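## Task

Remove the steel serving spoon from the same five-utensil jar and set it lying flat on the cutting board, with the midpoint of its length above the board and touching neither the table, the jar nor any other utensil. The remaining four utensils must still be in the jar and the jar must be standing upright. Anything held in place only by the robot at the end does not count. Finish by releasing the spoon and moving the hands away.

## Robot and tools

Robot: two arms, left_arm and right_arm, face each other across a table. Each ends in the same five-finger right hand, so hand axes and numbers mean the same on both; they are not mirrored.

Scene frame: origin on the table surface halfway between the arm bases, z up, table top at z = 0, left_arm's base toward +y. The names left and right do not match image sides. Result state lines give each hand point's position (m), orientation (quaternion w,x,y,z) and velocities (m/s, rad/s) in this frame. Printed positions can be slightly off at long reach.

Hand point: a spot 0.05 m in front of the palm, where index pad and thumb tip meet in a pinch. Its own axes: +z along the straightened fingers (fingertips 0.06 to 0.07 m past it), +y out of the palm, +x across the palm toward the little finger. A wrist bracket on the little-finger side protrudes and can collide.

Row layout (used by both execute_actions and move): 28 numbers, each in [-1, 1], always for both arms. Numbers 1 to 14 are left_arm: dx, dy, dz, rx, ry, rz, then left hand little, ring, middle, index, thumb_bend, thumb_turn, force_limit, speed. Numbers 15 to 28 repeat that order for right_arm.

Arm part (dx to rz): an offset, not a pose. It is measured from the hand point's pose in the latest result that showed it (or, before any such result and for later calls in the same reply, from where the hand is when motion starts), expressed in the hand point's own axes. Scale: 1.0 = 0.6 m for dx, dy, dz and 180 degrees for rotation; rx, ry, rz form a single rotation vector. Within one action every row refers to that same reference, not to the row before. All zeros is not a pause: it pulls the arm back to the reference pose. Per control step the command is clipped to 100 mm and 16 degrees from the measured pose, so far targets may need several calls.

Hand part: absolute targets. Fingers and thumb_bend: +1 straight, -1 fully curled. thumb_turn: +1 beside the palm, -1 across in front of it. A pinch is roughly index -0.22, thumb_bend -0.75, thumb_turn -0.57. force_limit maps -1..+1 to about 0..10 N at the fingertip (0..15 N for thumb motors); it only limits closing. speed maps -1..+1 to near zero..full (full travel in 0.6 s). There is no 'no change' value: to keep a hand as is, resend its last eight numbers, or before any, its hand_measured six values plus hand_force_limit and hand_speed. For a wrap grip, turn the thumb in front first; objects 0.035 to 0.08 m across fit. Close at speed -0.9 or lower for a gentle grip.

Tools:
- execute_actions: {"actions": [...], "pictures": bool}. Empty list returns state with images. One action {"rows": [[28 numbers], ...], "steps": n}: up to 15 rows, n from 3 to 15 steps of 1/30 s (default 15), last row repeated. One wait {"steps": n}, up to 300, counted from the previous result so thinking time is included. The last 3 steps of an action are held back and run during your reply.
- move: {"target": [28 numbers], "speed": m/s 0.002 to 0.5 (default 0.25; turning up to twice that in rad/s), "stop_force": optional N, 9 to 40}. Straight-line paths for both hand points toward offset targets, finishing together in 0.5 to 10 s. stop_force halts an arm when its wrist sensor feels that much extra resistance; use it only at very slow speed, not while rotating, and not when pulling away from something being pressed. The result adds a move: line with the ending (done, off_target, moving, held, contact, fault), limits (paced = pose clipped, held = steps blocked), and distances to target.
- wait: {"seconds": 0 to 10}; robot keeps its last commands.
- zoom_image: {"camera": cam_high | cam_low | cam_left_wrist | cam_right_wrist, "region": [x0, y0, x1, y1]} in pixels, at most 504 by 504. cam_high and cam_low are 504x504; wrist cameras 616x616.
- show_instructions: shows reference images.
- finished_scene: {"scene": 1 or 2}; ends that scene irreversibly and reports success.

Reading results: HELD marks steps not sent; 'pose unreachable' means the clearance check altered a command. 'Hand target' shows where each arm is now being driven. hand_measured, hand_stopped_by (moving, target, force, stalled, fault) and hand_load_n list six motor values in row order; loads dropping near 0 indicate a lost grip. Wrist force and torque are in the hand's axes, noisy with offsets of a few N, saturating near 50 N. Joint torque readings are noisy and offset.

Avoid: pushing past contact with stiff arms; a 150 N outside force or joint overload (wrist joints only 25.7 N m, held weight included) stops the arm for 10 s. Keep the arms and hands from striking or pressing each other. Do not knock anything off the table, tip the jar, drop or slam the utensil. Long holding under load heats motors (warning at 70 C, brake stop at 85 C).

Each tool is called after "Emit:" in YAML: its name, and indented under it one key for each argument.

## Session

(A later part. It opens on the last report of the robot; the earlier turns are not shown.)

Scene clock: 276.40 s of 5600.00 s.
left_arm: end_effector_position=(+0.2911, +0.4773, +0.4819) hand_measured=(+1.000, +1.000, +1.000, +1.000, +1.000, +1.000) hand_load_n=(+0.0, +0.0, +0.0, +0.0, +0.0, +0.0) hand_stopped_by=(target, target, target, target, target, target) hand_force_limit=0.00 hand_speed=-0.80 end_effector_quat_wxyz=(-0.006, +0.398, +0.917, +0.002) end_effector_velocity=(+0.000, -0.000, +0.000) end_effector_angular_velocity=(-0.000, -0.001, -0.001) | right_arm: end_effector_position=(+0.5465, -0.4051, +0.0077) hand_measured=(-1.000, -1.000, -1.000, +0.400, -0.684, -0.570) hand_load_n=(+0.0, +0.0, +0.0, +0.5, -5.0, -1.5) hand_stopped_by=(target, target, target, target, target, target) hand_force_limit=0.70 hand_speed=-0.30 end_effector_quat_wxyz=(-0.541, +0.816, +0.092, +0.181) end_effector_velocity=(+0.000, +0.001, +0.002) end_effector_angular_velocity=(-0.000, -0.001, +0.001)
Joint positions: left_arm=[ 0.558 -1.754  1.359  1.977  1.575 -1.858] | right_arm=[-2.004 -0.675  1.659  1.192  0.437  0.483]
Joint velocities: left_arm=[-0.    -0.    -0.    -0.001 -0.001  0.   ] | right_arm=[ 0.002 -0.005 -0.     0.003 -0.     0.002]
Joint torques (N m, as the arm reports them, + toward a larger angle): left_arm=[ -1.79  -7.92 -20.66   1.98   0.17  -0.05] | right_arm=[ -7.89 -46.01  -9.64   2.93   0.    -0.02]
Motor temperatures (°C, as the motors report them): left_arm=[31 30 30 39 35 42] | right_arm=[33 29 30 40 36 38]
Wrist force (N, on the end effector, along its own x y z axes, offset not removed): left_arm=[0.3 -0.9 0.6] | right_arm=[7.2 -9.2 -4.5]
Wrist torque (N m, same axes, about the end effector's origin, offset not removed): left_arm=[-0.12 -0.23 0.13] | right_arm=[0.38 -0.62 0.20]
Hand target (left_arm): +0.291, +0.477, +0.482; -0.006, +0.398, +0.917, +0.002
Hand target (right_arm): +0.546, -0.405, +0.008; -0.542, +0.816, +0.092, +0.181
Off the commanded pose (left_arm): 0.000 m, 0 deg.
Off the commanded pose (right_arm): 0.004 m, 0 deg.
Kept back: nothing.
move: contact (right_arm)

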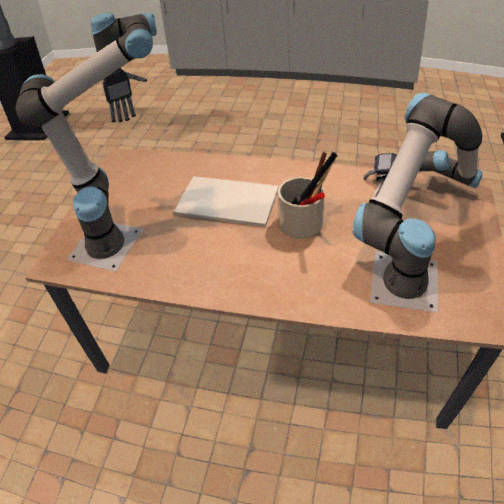

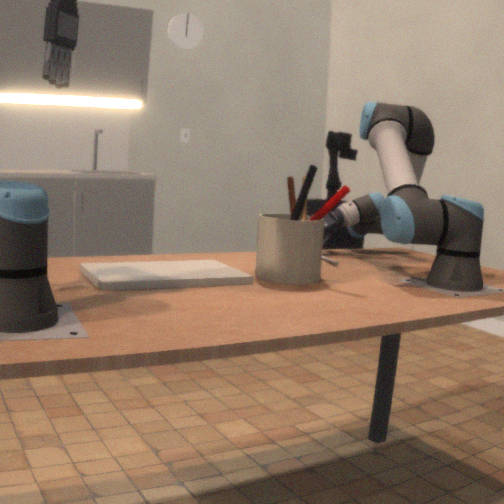

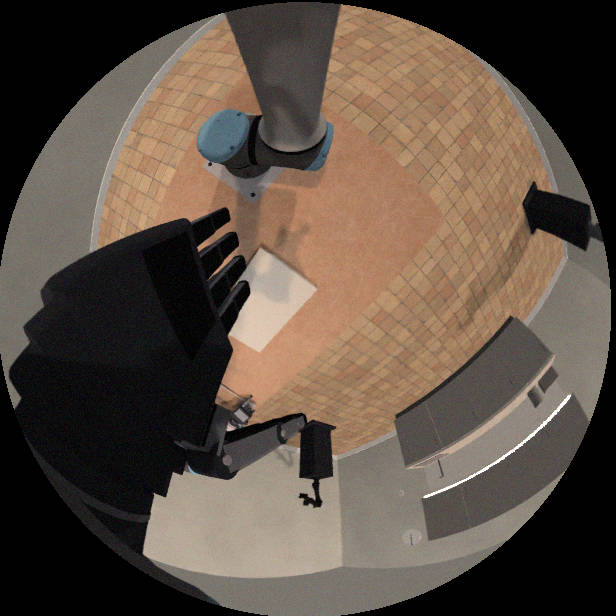

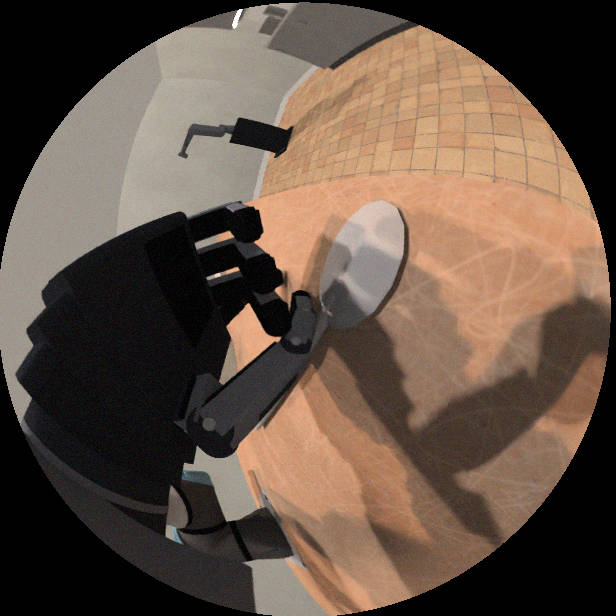

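Emit:
move:
  target: [0,0,0,0,0,0,1,1,1,1,1,1,0,-0.8, 0.006,-0.012,-0.005,0,0,0,-1,-1,-1,0.4,-0.68,-0.57,0.7,-0.3]
  speed: 0.01

Emit:
move:
  target: [0,0,0,0,0,0,1,1,1,1,1,1,0,-0.8, 0.001,0.010,-0.024,0,0,0,-1,-1,-1,0.4,-0.68,-0.57,0.7,-0.3]
  speed: 0.01

Emit:
move:
  target: [0,0,0,0,0,0,1,1,1,1,1,1,0,-0.8, -0.008,0.017,0.007,0,0,0,-1,-1,-1,0.4,-0.68,-0.57,0.7,-0.3]
  speed: 0.006
  stop_force: 9

Emit:
zoom_image:
  camera: "cam_right_wrist"
  region: [200,150,500,450]

Scene clock: 278.47 s of 5600.00 s.
left_arm: end_effector_position=(+0.2911, +0.4773, +0.4819) hand_measured=(+1.000, +1.000, +1.000, +1.000, +1.000, +1.000) hand_load_n=(+0.0, +0.0, +0.0, +0.0, +0.0, +0.0) hand_stopped_by=(target, target, target, target, target, target) hand_force_limit=0.00 hand_speed=-0.80 end_effector_quat_wxyz=(-0.006, +0.398, +0.917, +0.002) end_effector_velocity=(+0.000, -0.000, -0.000) end_effector_angular_velocity=(+0.001, -0.000, +0.001) | right_arm: end_effector_position=(+0.5467, -0.4052, +0.0159) hand_measured=(-1.000, -1.000, -1.000, +0.400, -0.680, -0.570) hand_load_n=(+0.0, +0.0, +0.0, +0.0, +0.0, +0.0) hand_stopped_by=(target, target, target, target, target, target) hand_force_limit=0.70 hand_speed=-0.30 end_effector_quat_wxyz=(-0.541, +0.816, +0.092, +0.181) end_effector_velocity=(-0.000, -0.000, +0.003) end_effector_angular_velocity=(-0.000, -0.000, +0.000)
Joint positions: left_arm=[ 0.558 -1.754  1.359  1.977  1.575 -1.858] | right_arm=[-2.004 -0.69   1.661  1.206  0.437  0.483]
Joint velocities: left_arm=[ 0.     0.001  0.    -0.001 -0.001 -0.001] | right_arm=[-0.    -0.006  0.001  0.005  0.    -0.001]
Joint torques (N m, as the arm reports them, + toward a larger angle): left_arm=[ -1.5   -8.29 -20.36   2.01   0.17  -0.03] | right_arm=[  1.81 -48.33  -0.09   5.65  -1.88   2.41]
Motor temperatures (°C, as the motors report them): left_arm=[31 30 30 39 35 42] | right_arm=[33 29 30 40 36 38]
Wrist force (N, on the end effector, along its own x y z axes, offset not removed): left_arm=[0.3 -1.2 0.6] | right_arm=[1.1 0.9 2.8]
Wrist torque (N m, same axes, about the end effector's origin, offset not removed): left_arm=[-0.18 -0.32 0.05] | right_arm=[0.17 -0.39 0.05]
Hand target (left_arm): +0.291, +0.477, +0.482; -0.006, +0.398, +0.917, +0.002
Hand target (right_arm): +0.547, -0.405, +0.016; -0.541, +0.816, +0.092, +0.181
Off the commanded pose (left_arm): 0.000 m, 0 deg.
Off the commanded pose (right_arm): 0.000 m, 0 deg.
Kept back: nothing.
move: done

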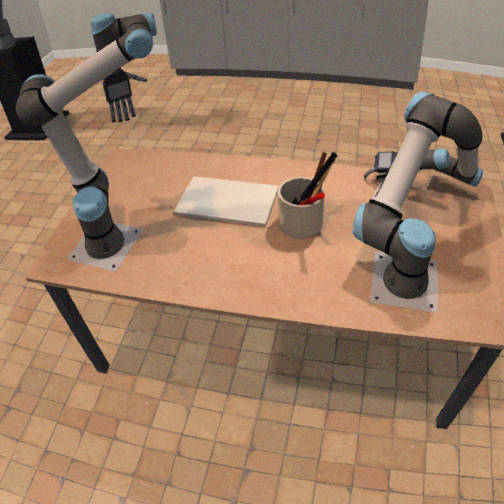

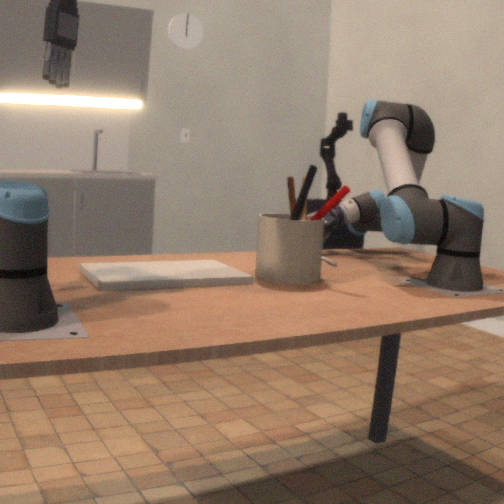

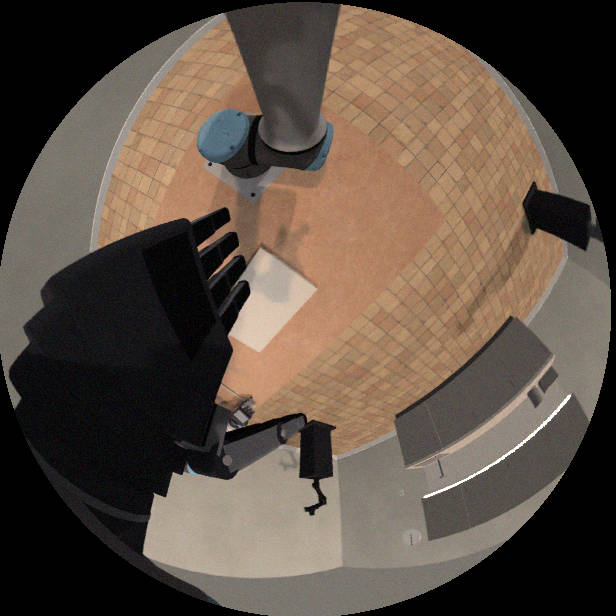

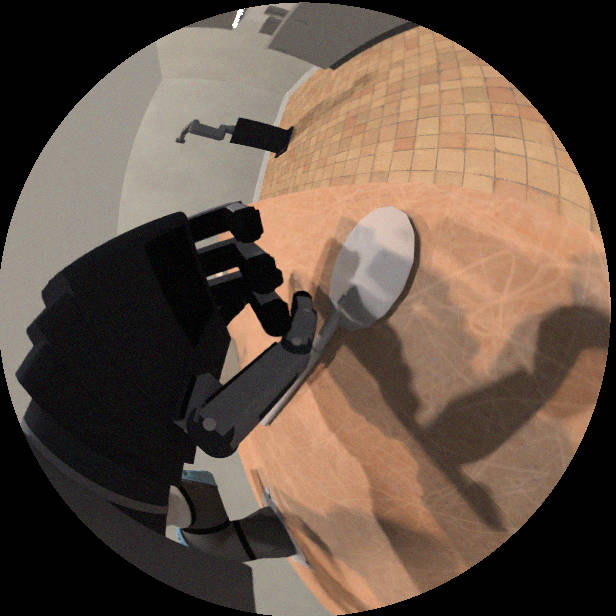

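Scene clock: 280.23 s of 5600.00 s.
left_arm: end_effector_position=(+0.2911, +0.4773, +0.4819) hand_measured=(+1.000, +1.000, +1.000, +1.000, +1.000, +1.000) hand_load_n=(+0.0, +0.0, +0.0, +0.0, +0.0, +0.0) hand_stopped_by=(target, target, target, target, target, target) hand_force_limit=0.00 hand_speed=-0.80 end_effector_quat_wxyz=(-0.006, +0.398, +0.917, +0.002) end_effector_velocity=(+0.000, -0.000, -0.000) end_effector_angular_velocity=(-0.001, +0.000, +0.002) | right_arm: end_effector_position=(+0.5465, -0.4204, +0.0160) hand_measured=(-1.000, -1.000, -1.000, +0.400, -0.680, -0.570) hand_load_n=(+0.0, +0.0, +0.0, +0.0, +0.0, +0.0) hand_stopped_by=(target, target, target, target, target, target) hand_force_limit=0.70 hand_speed=-0.30 end_effector_quat_wxyz=(-0.541, +0.816, +0.092, +0.181) end_effector_velocity=(+0.000, -0.003, +0.001) end_effector_angular_velocity=(+0.001, -0.001, -0.001)
Joint positions: left_arm=[ 0.558 -1.754  1.359  1.977  1.575 -1.858] | right_arm=[-2.033 -0.683  1.659  1.249  0.454  0.429]
Joint velocities: left_arm=[-0.     0.001 -0.    -0.001  0.    -0.002] | right_arm=[-0.007  0.001 -0.     0.009  0.002 -0.011]
Joint torques (N m, as the arm reports them, + toward a larger angle): left_arm=[ -2.    -7.88 -20.72   2.07   0.19  -0.01] | right_arm=[-12.95 -32.16 -21.77   4.8    0.69  -2.44]
Motor temperatures (°C, as the motors report them): left_arm=[31 30 30 39 35 42] | right_arm=[33 29 30 40 36 38]
Wrist force (N, on the end effector, along its own x y z axes, offset not removed): left_arm=[1.0 -1.7 0.5] | right_arm=[1.1 2.9 1.3]
Wrist torque (N m, same axes, about the end effector's origin, offset not removed): left_arm=[-0.28 -0.48 0.12] | right_arm=[0.54 -0.36 0.09]
Hand target (left_arm): +0.291, +0.477, +0.482; -0.006, +0.398, +0.917, +0.002
Hand target (right_arm): +0.547, -0.421, +0.016; -0.542, +0.816, +0.092, +0.181
Off the commanded pose (left_arm): 0.000 m, 0 deg.
Off the commanded pose (right_arm): 0.000 m, 0 deg.
Kept back: nothing.
move: done

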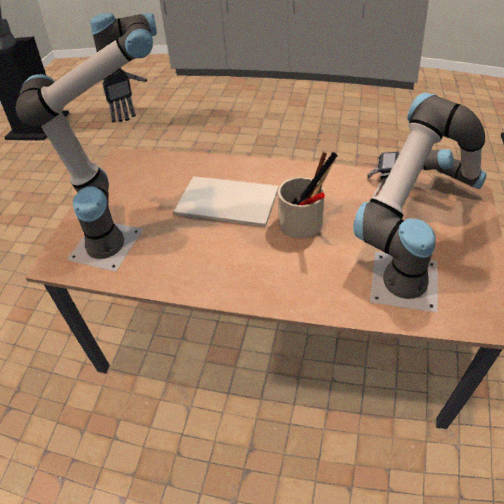

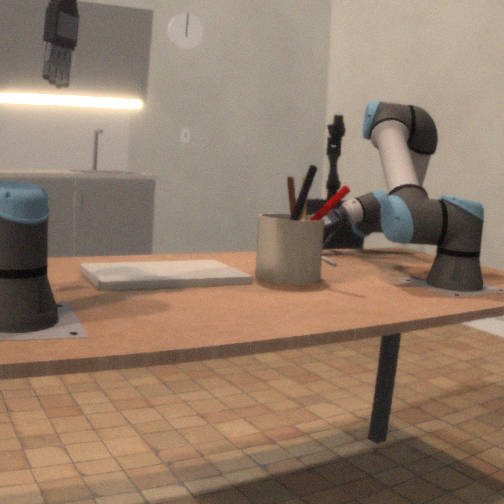

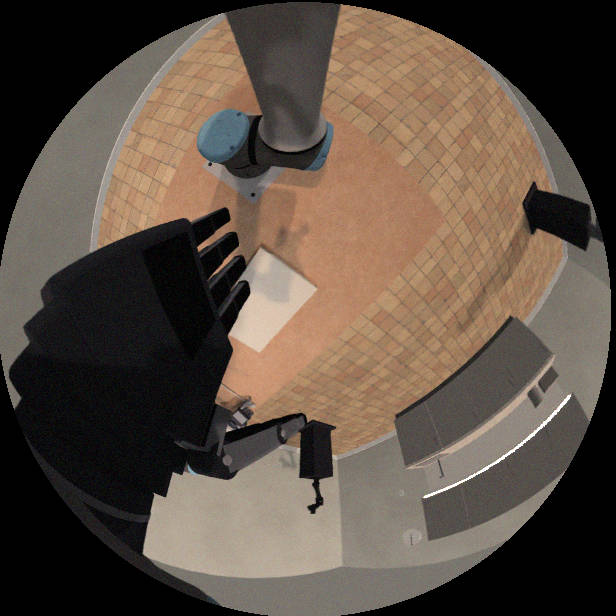

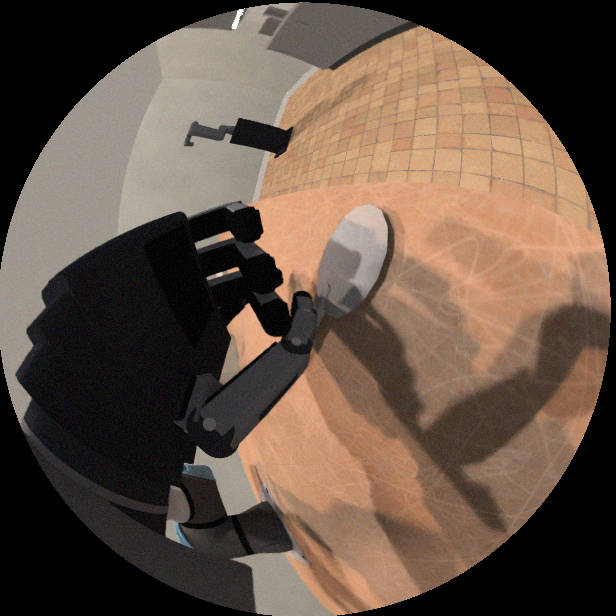

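Scene clock: 281.43 s of 5600.00 s.
left_arm: end_effector_position=(+0.2911, +0.4773, +0.4819) hand_measured=(+1.000, +1.000, +1.000, +1.000, +1.000, +1.000) hand_load_n=(+0.0, +0.0, +0.0, +0.0, +0.0, +0.0) hand_stopped_by=(target, target, target, target, target, target) hand_force_limit=0.00 hand_speed=-0.80 end_effector_quat_wxyz=(-0.006, +0.398, +0.917, +0.002) end_effector_velocity=(+0.000, -0.001, -0.000) end_effector_angular_velocity=(+0.002, +0.001, -0.001) | right_arm: end_effector_position=(+0.5466, -0.4204, +0.0112) hand_measured=(-1.000, -1.000, -1.000, +0.400, -0.686, -0.570) hand_load_n=(+0.0, +0.0, +0.0, +0.0, -9.0, -2.0) hand_stopped_by=(target, target, target, target, target, target) hand_force_limit=0.70 hand_speed=-0.30 end_effector_quat_wxyz=(-0.541, +0.816, +0.092, +0.181) end_effector_velocity=(+0.000, -0.001, +0.003) end_effector_angular_velocity=(-0.000, -0.000, -0.001)
Joint positions: left_arm=[ 0.558 -1.754  1.359  1.977  1.575 -1.858] | right_arm=[-2.033 -0.673  1.657  1.241  0.454  0.429]
Joint velocities: left_arm=[-0.001  0.002 -0.     0.     0.     0.   ] | right_arm=[-0.001 -0.005 -0.     0.005 -0.     0.   ]
Joint torques (N m, as the arm reports them, + toward a larger angle): left_arm=[ -1.4   -8.44 -20.32   2.15   0.25  -0.05] | right_arm=[ 14.23 -45.53 -10.24   3.    -0.33   2.42]
Motor temperatures (°C, as the motors report them): left_arm=[31 30 30 39 35 42] | right_arm=[33 29 30 40 36 38]
Wrist force (N, on the end effector, along its own x y z axes, offset not removed): left_arm=[-0.3 -1.5 0.7] | right_arm=[7.2 -9.9 -3.9]
Wrist torque (N m, same axes, about the end effector's origin, offset not removed): left_arm=[-0.19 -0.18 0.02] | right_arm=[0.14 -0.50 0.07]
Hand target (left_arm): +0.291, +0.477, +0.482; -0.006, +0.398, +0.917, +0.002
Hand target (right_arm): +0.547, -0.420, +0.012; -0.542, +0.816, +0.092, +0.181
Off the commanded pose (left_arm): 0.000 m, 0 deg.
Off the commanded pose (right_arm): 0.007 m, 0 deg.
Kept back: nothing.
move: contact (right_arm)

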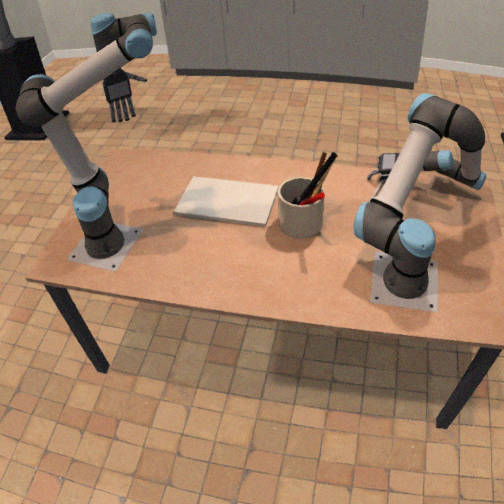

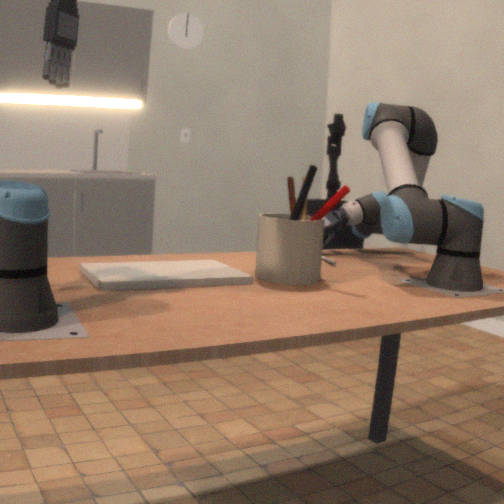

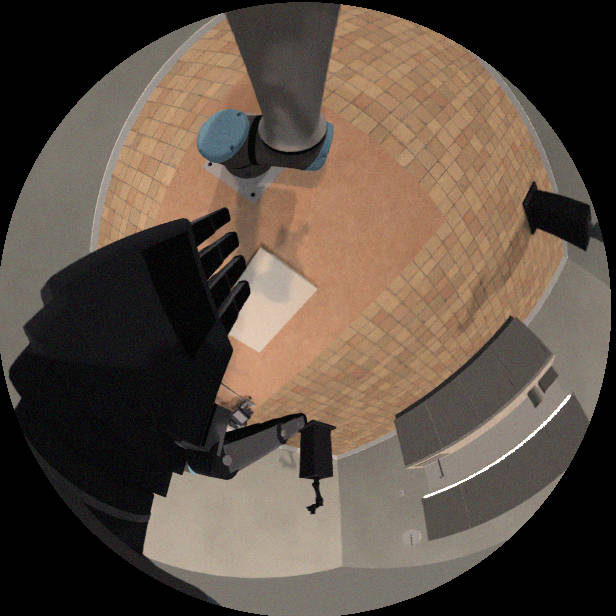

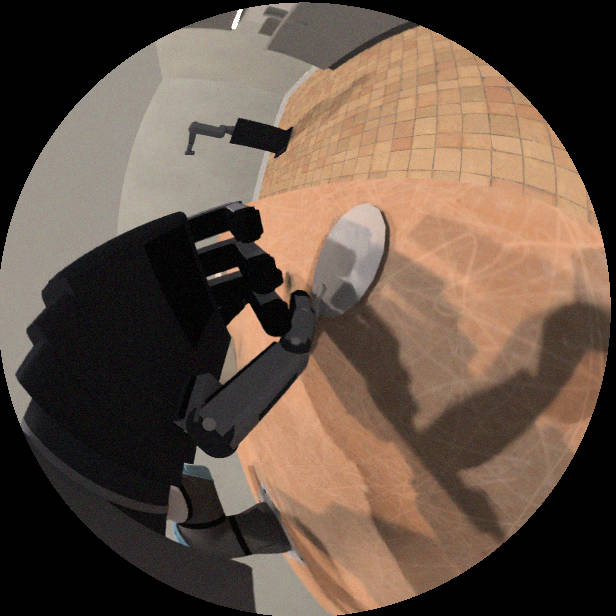

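Region (200, 150, 500, 450) of cam_right_wrist's 616x616 image, scaled by 1.680, with more detail than that image has.

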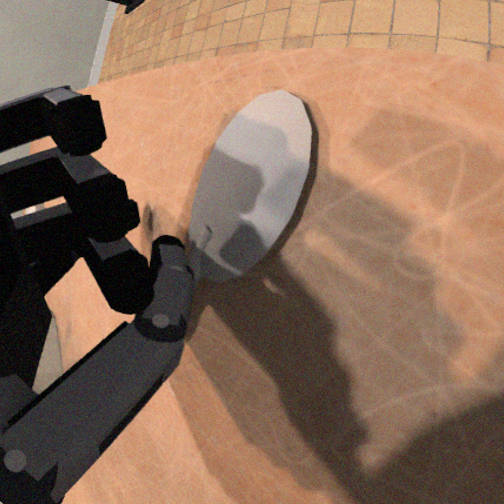

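Emit:
move:
  target: [0,0,0,0,0,0,1,1,1,1,1,1,0,-0.8, 0.004,-0.009,-0.004,0,0,0,-1,-1,-1,0.4,-0.68,-0.57,0.7,-0.3]
  speed: 0.01

Emit:
move:
  target: [0,0,0,0,0,0,1,1,1,1,1,1,0,-0.8, 0.001,0.011,-0.026,0,0,0,-1,-1,-1,0.4,-0.68,-0.57,0.7,-0.3]
  speed: 0.01

Emit:
move:
  target: [0,0,0,0,0,0,1,1,1,1,1,1,0,-0.8, -0.008,0.017,0.007,0,0,0,-1,-1,-1,0.4,-0.68,-0.57,0.7,-0.3]
  speed: 0.006
  stop_force: 9

Emit:
zoom_image:
  camera: "cam_right_wrist"
  region: [200,150,500,450]

Scene clock: 282.50 s of 5600.00 s.
left_arm: end_effector_position=(+0.2911, +0.4773, +0.4819) hand_measured=(+1.000, +1.000, +1.000, +1.000, +1.000, +1.000) hand_load_n=(+0.0, +0.0, +0.0, +0.0, +0.0, +0.0) hand_stopped_by=(target, target, target, target, target, target) hand_force_limit=0.00 hand_speed=-0.80 end_effector_quat_wxyz=(-0.006, +0.398, +0.917, +0.002) end_effector_velocity=(+0.000, +0.001, +0.000) end_effector_angular_velocity=(-0.000, -0.001, +0.003) | right_arm: end_effector_position=(+0.5464, -0.4205, +0.0172) hand_measured=(-1.000, -1.000, -1.000, +0.400, -0.680, -0.570) hand_load_n=(+0.0, +0.0, +0.0, +0.0, +0.0, +0.0) hand_stopped_by=(target, target, target, target, target, target) hand_force_limit=0.70 hand_speed=-0.30 end_effector_quat_wxyz=(-0.541, +0.816, +0.092, +0.181) end_effector_velocity=(-0.000, -0.000, +0.003) end_effector_angular_velocity=(+0.000, +0.001, -0.001)
Joint positions: left_arm=[ 0.558 -1.754  1.359  1.977  1.575 -1.858] | right_arm=[-2.033 -0.685  1.66   1.251  0.454  0.428]
Joint velocities: left_arm=[ 0.001 -0.001 -0.     0.    -0.    -0.001] | right_arm=[-0.001 -0.005  0.002  0.005  0.    -0.   ]
Joint torques (N m, as the arm reports them, + toward a larger angle): left_arm=[ -1.62  -7.49 -20.4    1.98   0.21   0.02] | right_arm=[-11.46 -50.38  -0.92   5.38   0.67  -2.44]
Motor temperatures (°C, as the motors report them): left_arm=[31 30 30 39 35 42] | right_arm=[33 29 30 40 36 38]
Wrist force (N, on the end effector, along its own x y z axes, offset not removed): left_arm=[0.3 -1.1 0.3] | right_arm=[0.2 0.7 1.7]
Wrist torque (N m, same axes, about the end effector's origin, offset not removed): left_arm=[-0.10 -0.29 0.05] | right_arm=[0.09 -0.24 0.01]
Hand target (left_arm): +0.291, +0.477, +0.482; -0.006, +0.398, +0.917, +0.002
Hand target (right_arm): +0.546, -0.421, +0.018; -0.541, +0.816, +0.092, +0.181
Off the commanded pose (left_arm): 0.000 m, 0 deg.
Off the commanded pose (right_arm): 0.000 m, 0 deg.
Kept back: nothing.
move: done

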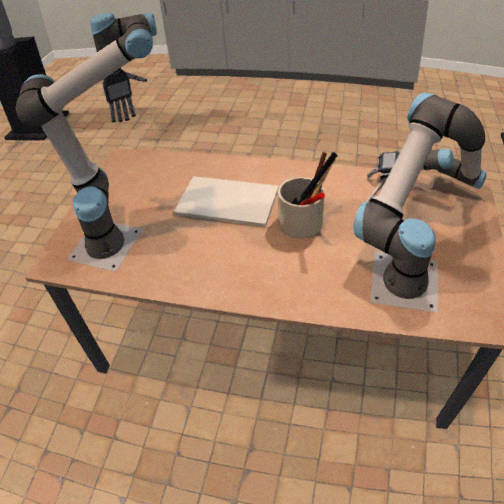

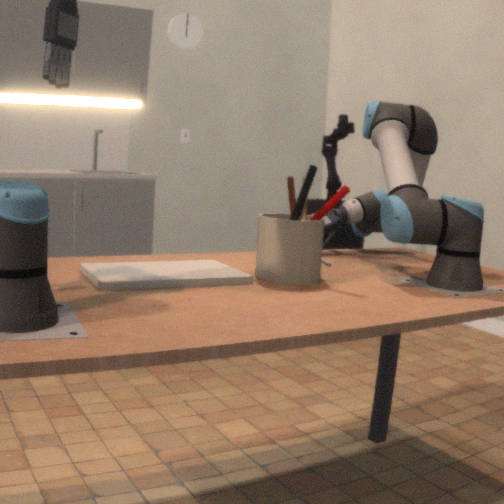

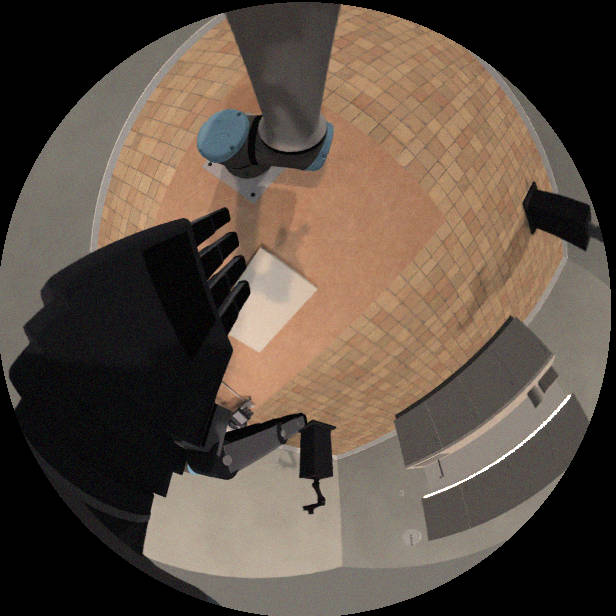

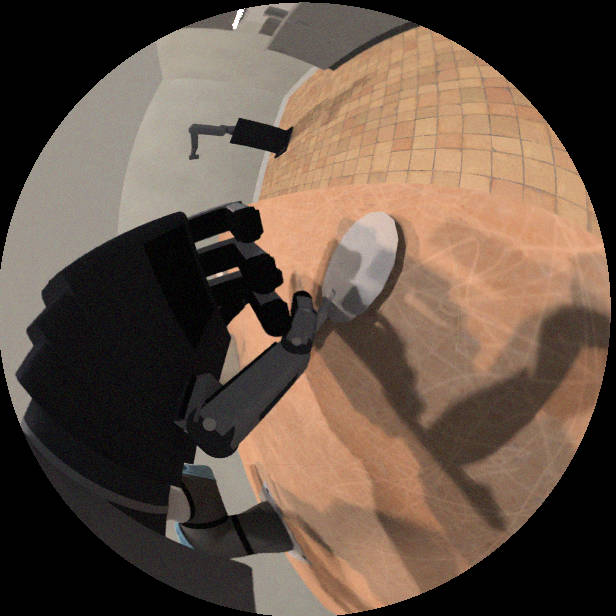

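Scene clock: 284.40 s of 5600.00 s.
left_arm: end_effector_position=(+0.2911, +0.4773, +0.4819) hand_measured=(+1.000, +1.000, +1.000, +1.000, +1.000, +1.000) hand_load_n=(+0.0, +0.0, +0.0, +0.0, +0.0, +0.0) hand_stopped_by=(target, target, target, target, target, target) hand_force_limit=0.00 hand_speed=-0.80 end_effector_quat_wxyz=(-0.006, +0.398, +0.917, +0.002) end_effector_velocity=(-0.000, -0.000, -0.000) end_effector_angular_velocity=(+0.002, +0.001, +0.001) | right_arm: end_effector_position=(+0.5462, -0.4371, +0.0172) hand_measured=(-1.000, -1.000, -1.000, +0.400, -0.680, -0.570) hand_load_n=(+0.0, +0.0, +0.0, +0.0, +0.0, +0.0) hand_stopped_by=(target, target, target, target, target, target) hand_force_limit=0.70 hand_speed=-0.30 end_effector_quat_wxyz=(-0.541, +0.816, +0.092, +0.181) end_effector_velocity=(-0.000, -0.003, +0.000) end_effector_angular_velocity=(+0.001, +0.003, -0.001)
Joint positions: left_arm=[ 0.558 -1.754  1.359  1.977  1.575 -1.858] | right_arm=[-2.064 -0.677  1.656  1.294  0.473  0.375]
Joint velocities: left_arm=[-0.001  0.001  0.     0.001  0.    -0.002] | right_arm=[-0.005  0.001 -0.001  0.008  0.003 -0.006]
Joint torques (N m, as the arm reports them, + toward a larger angle): left_arm=[ -1.52  -7.96 -20.73   2.     0.31  -0.15] | right_arm=[-14.54 -29.68 -21.75   5.1    0.7   -2.51]
Motor temperatures (°C, as the motors report them): left_arm=[31 30 30 39 35 42] | right_arm=[33 29 30 40 36 38]
Wrist force (N, on the end effector, along its own x y z axes, offset not removed): left_arm=[0.0 -1.3 0.8] | right_arm=[0.3 1.9 3.0]
Wrist torque (N m, same axes, about the end effector's origin, offset not removed): left_arm=[-0.23 -0.31 0.09] | right_arm=[0.30 -0.36 0.03]
Hand target (left_arm): +0.291, +0.477, +0.482; -0.006, +0.398, +0.917, +0.002
Hand target (right_arm): +0.546, -0.437, +0.017; -0.541, +0.816, +0.092, +0.181
Off the commanded pose (left_arm): 0.000 m, 0 deg.
Off the commanded pose (right_arm): 0.000 m, 0 deg.
Kept back: nothing.
move: done

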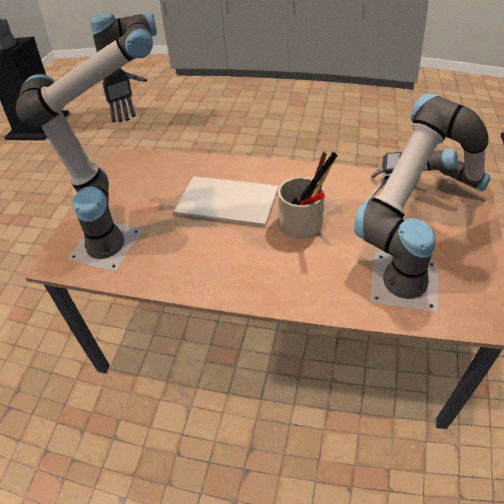

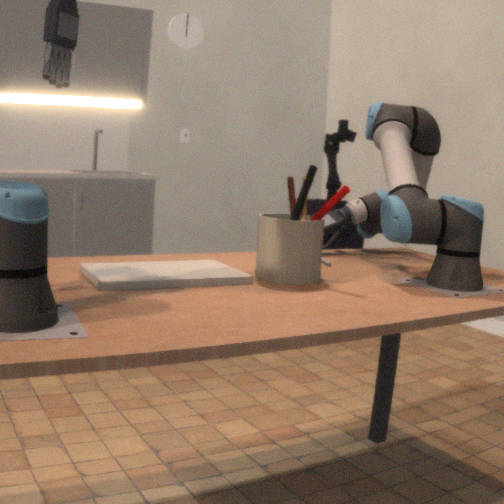

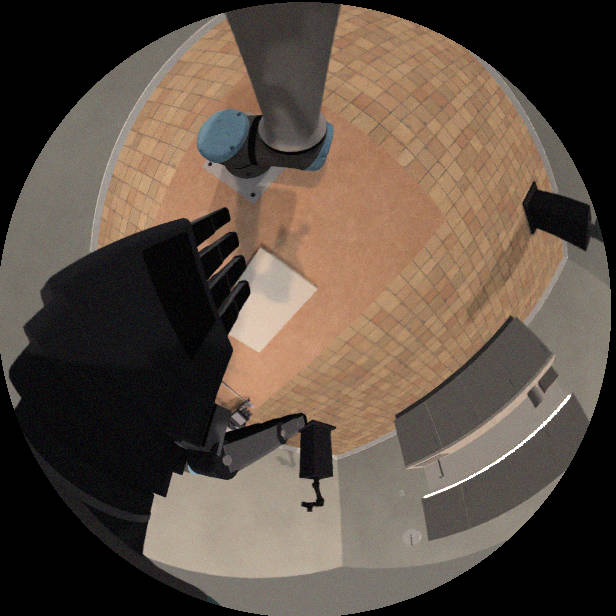

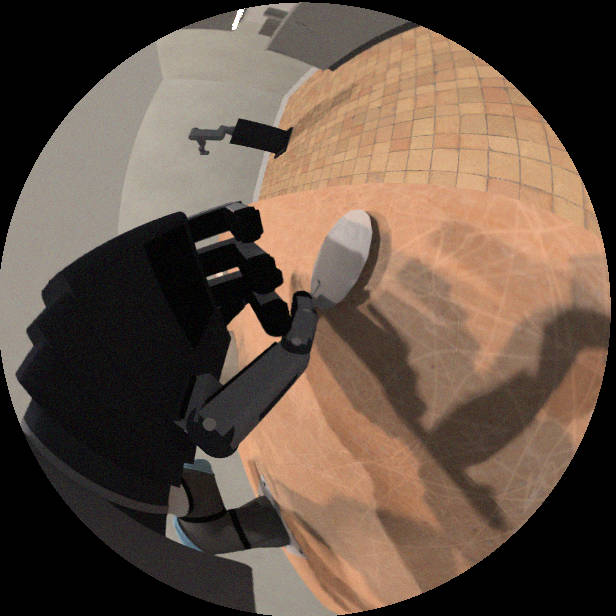

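Scene clock: 286.03 s of 5600.00 s.
left_arm: end_effector_position=(+0.2911, +0.4773, +0.4819) hand_measured=(+1.000, +1.000, +1.000, +1.000, +1.000, +1.000) hand_load_n=(+0.0, +0.0, +0.0, +0.0, +0.0, +0.0) hand_stopped_by=(target, target, target, target, target, target) hand_force_limit=0.00 hand_speed=-0.80 end_effector_quat_wxyz=(-0.006, +0.398, +0.917, +0.002) end_effector_velocity=(-0.000, +0.000, +0.000) end_effector_angular_velocity=(+0.000, +0.000, +0.000) | right_arm: end_effector_position=(+0.5463, -0.4371, +0.0098) hand_measured=(-1.000, -1.000, -1.000, +0.400, -0.686, -0.570) hand_load_n=(+0.0, +0.0, +0.0, +0.0, -9.5, -4.0) hand_stopped_by=(target, target, target, target, target, target) hand_force_limit=0.70 hand_speed=-0.30 end_effector_quat_wxyz=(-0.541, +0.816, +0.092, +0.181) end_effector_velocity=(+0.000, +0.000, +0.003) end_effector_angular_velocity=(+0.000, -0.000, +0.001)
Joint positions: left_arm=[ 0.558 -1.754  1.359  1.977  1.575 -1.858] | right_arm=[-2.064 -0.662  1.653  1.282  0.473  0.375]
Joint velocities: left_arm=[-0.    -0.001 -0.     0.001  0.    -0.001] | right_arm=[ 0.001 -0.005  0.001  0.005  0.    -0.001]
Joint torques (N m, as the arm reports them, + toward a larger angle): left_arm=[ -1.7   -8.05 -20.29   2.02   0.31   0.04] | right_arm=[ 15.45 -48.93  -8.26   3.6   -0.61   2.53]
Motor temperatures (°C, as the motors report them): left_arm=[31 30 30 39 35 42] | right_arm=[33 29 30 40 36 38]
Wrist force (N, on the end effector, along its own x y z axes, offset not removed): left_arm=[-0.2 -0.6 0.2] | right_arm=[5.8 -8.1 -3.6]
Wrist torque (N m, same axes, about the end effector's origin, offset not removed): left_arm=[-0.07 -0.25 0.06] | right_arm=[0.32 -0.35 0.00]
Hand target (left_arm): +0.291, +0.477, +0.482; -0.006, +0.398, +0.917, +0.002
Hand target (right_arm): +0.546, -0.437, +0.010; -0.541, +0.816, +0.092, +0.181
Off the commanded pose (left_arm): 0.000 m, 0 deg.
Off the commanded pose (right_arm): 0.005 m, 0 deg.
Kept back: nothing.
move: contact (right_arm)

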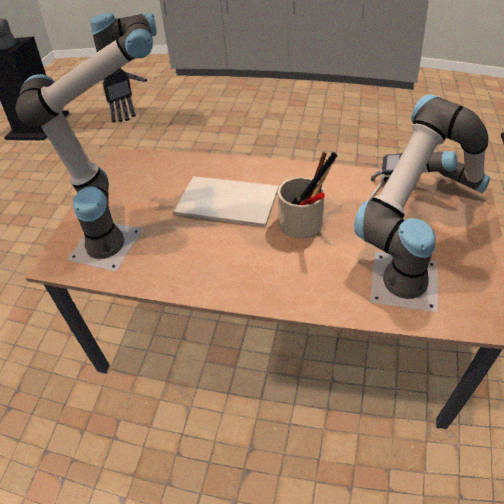

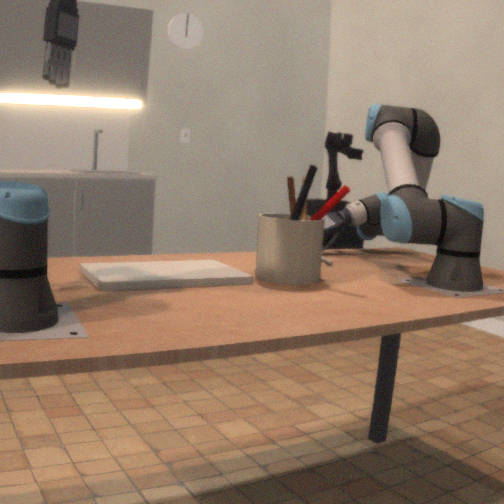

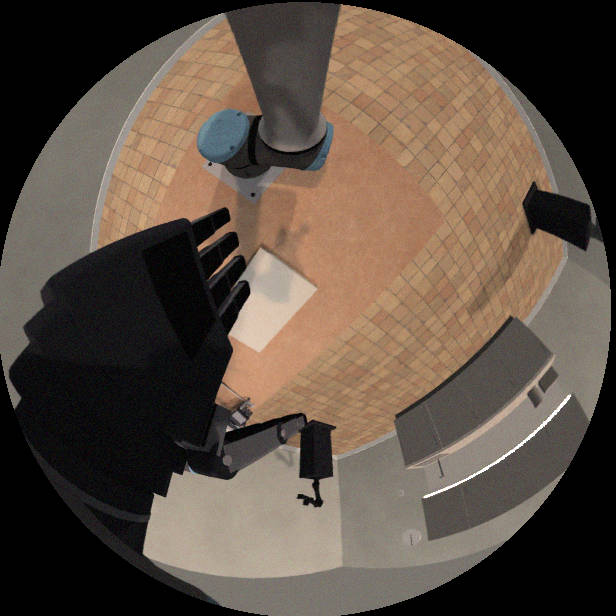

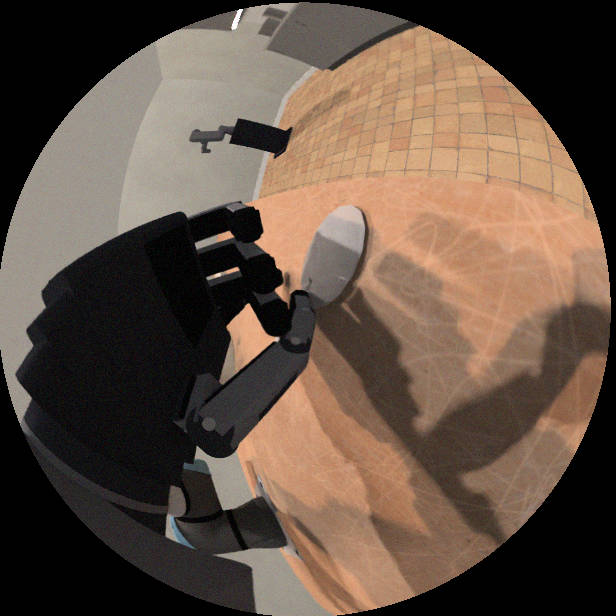

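Region (200, 150, 500, 450) of cam_right_wrist's 616x616 image, scaled by 1.680, with more detail than that image has.

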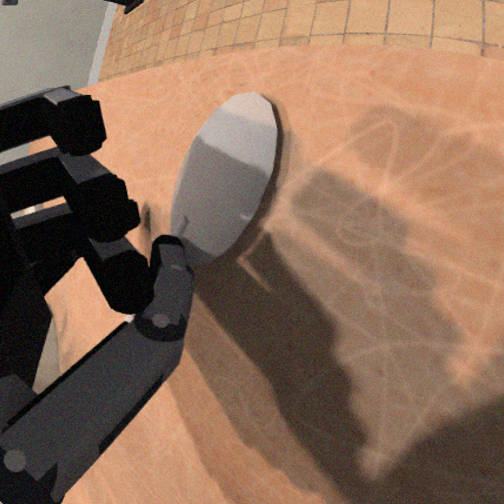

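Contact at ~0.010 is likely the table now. Try closing.

Emit:
move:
  target: [0,0,0,0,0,0,1,1,1,1,1,1,0,-0.8, 0.002,-0.004,-0.002,0,0,0,-1,-1,-1,-0.7,-0.68,-0.57,0.7,-0.7]
  speed: 0.005

Scene clock: 287.63 s of 5600.00 s.
left_arm: end_effector_position=(+0.2911, +0.4773, +0.4819) hand_measured=(+1.000, +1.000, +1.000, +1.000, +1.000, +1.000) hand_load_n=(+0.0, +0.0, +0.0, +0.0, +0.0, +0.0) hand_stopped_by=(target, target, target, target, target, target) hand_force_limit=0.00 hand_speed=-0.80 end_effector_quat_wxyz=(-0.006, +0.398, +0.917, +0.002) end_effector_velocity=(+0.000, -0.001, -0.000) end_effector_angular_velocity=(-0.000, +0.001, +0.002) | right_arm: end_effector_position=(+0.5463, -0.4373, +0.0127) hand_measured=(-1.000, -1.000, -1.000, -0.146, -0.680, -0.570) hand_load_n=(+0.0, +0.0, +0.0, +6.0, +0.0, +0.0) hand_stopped_by=(target, target, target, force, target, target) hand_force_limit=0.70 hand_speed=-0.70 end_effector_quat_wxyz=(-0.541, +0.816, +0.092, +0.181) end_effector_velocity=(-0.000, -0.000, -0.000) end_effector_angular_velocity=(-0.000, +0.000, +0.000)
Joint positions: left_arm=[ 0.558 -1.754  1.359  1.977  1.575 -1.858] | right_arm=[-2.064 -0.668  1.654  1.287  0.473  0.374]
Joint velocities: left_arm=[ 0.     0.002 -0.    -0.001  0.001 -0.002] | right_arm=[-0.    -0.     0.     0.     0.001 -0.   ]
Joint torques (N m, as the arm reports them, + toward a larger angle): left_arm=[ -1.25  -7.59 -20.55   2.02   0.09   0.06] | right_arm=[-15.09 -42.6   -1.07   0.57   3.44  -2.33]
Motor temperatures (°C, as the motors report them): left_arm=[31 30 30 39 35 42] | right_arm=[33 29 30 40 36 38]
Wrist force (N, on the end effector, along its own x y z axes, offset not removed): left_arm=[0.2 -1.3 0.9] | right_arm=[7.9 -20.0 -3.5]
Wrist torque (N m, same axes, about the end effector's origin, offset not removed): left_arm=[-0.25 -0.23 0.11] | right_arm=[0.41 -0.15 -0.02]
Hand target (left_arm): +0.291, +0.477, +0.482; -0.006, +0.398, +0.917, +0.002
Hand target (right_arm): +0.546, -0.437, +0.013; -0.541, +0.816, +0.092, +0.181
Off the commanded pose (left_arm): 0.000 m, 0 deg.
Off the commanded pose (right_arm): 0.000 m, 0 deg.
Kept back: nothing.
move: done

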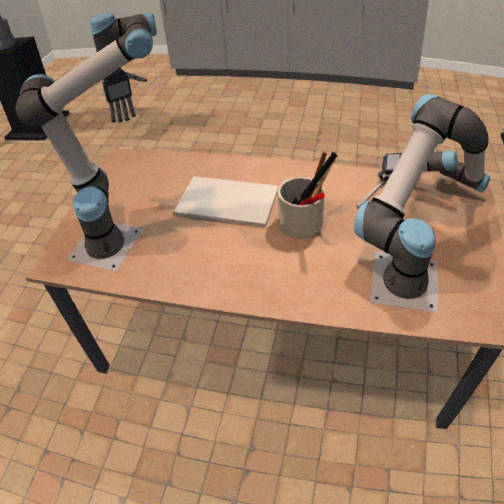

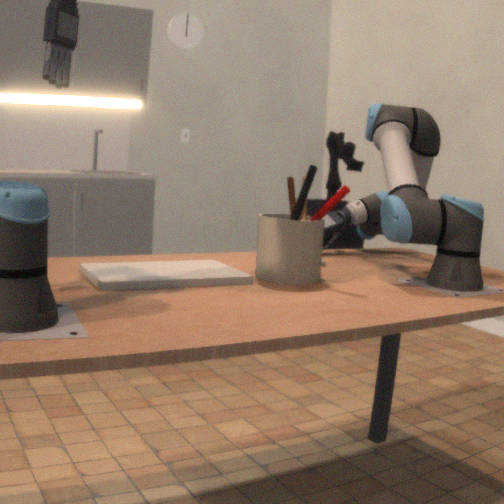

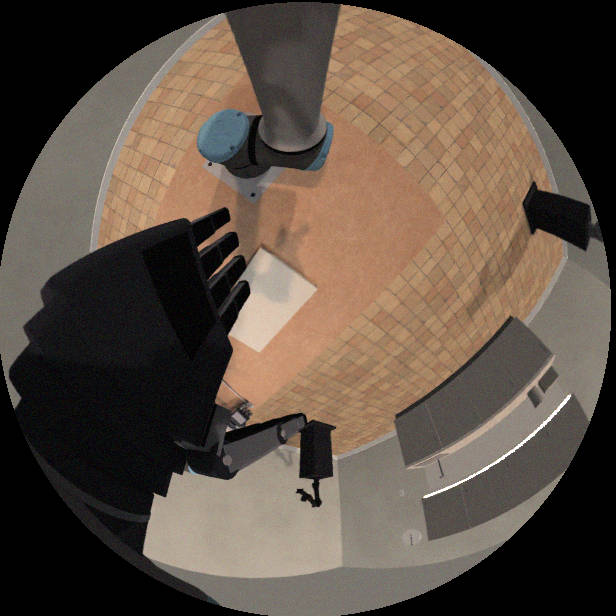

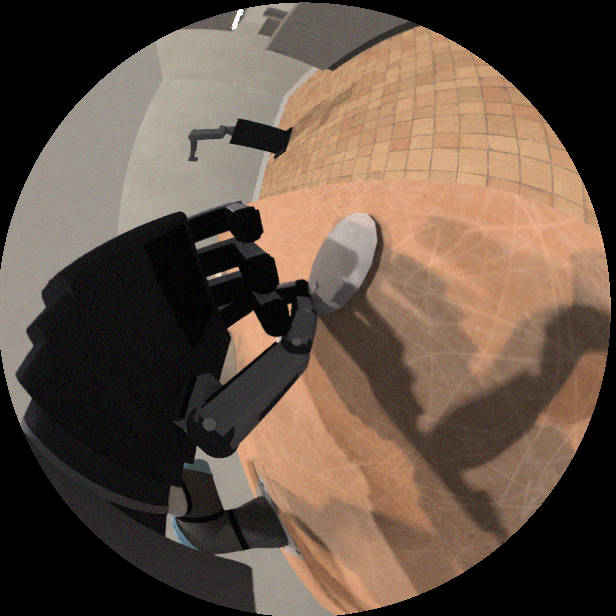

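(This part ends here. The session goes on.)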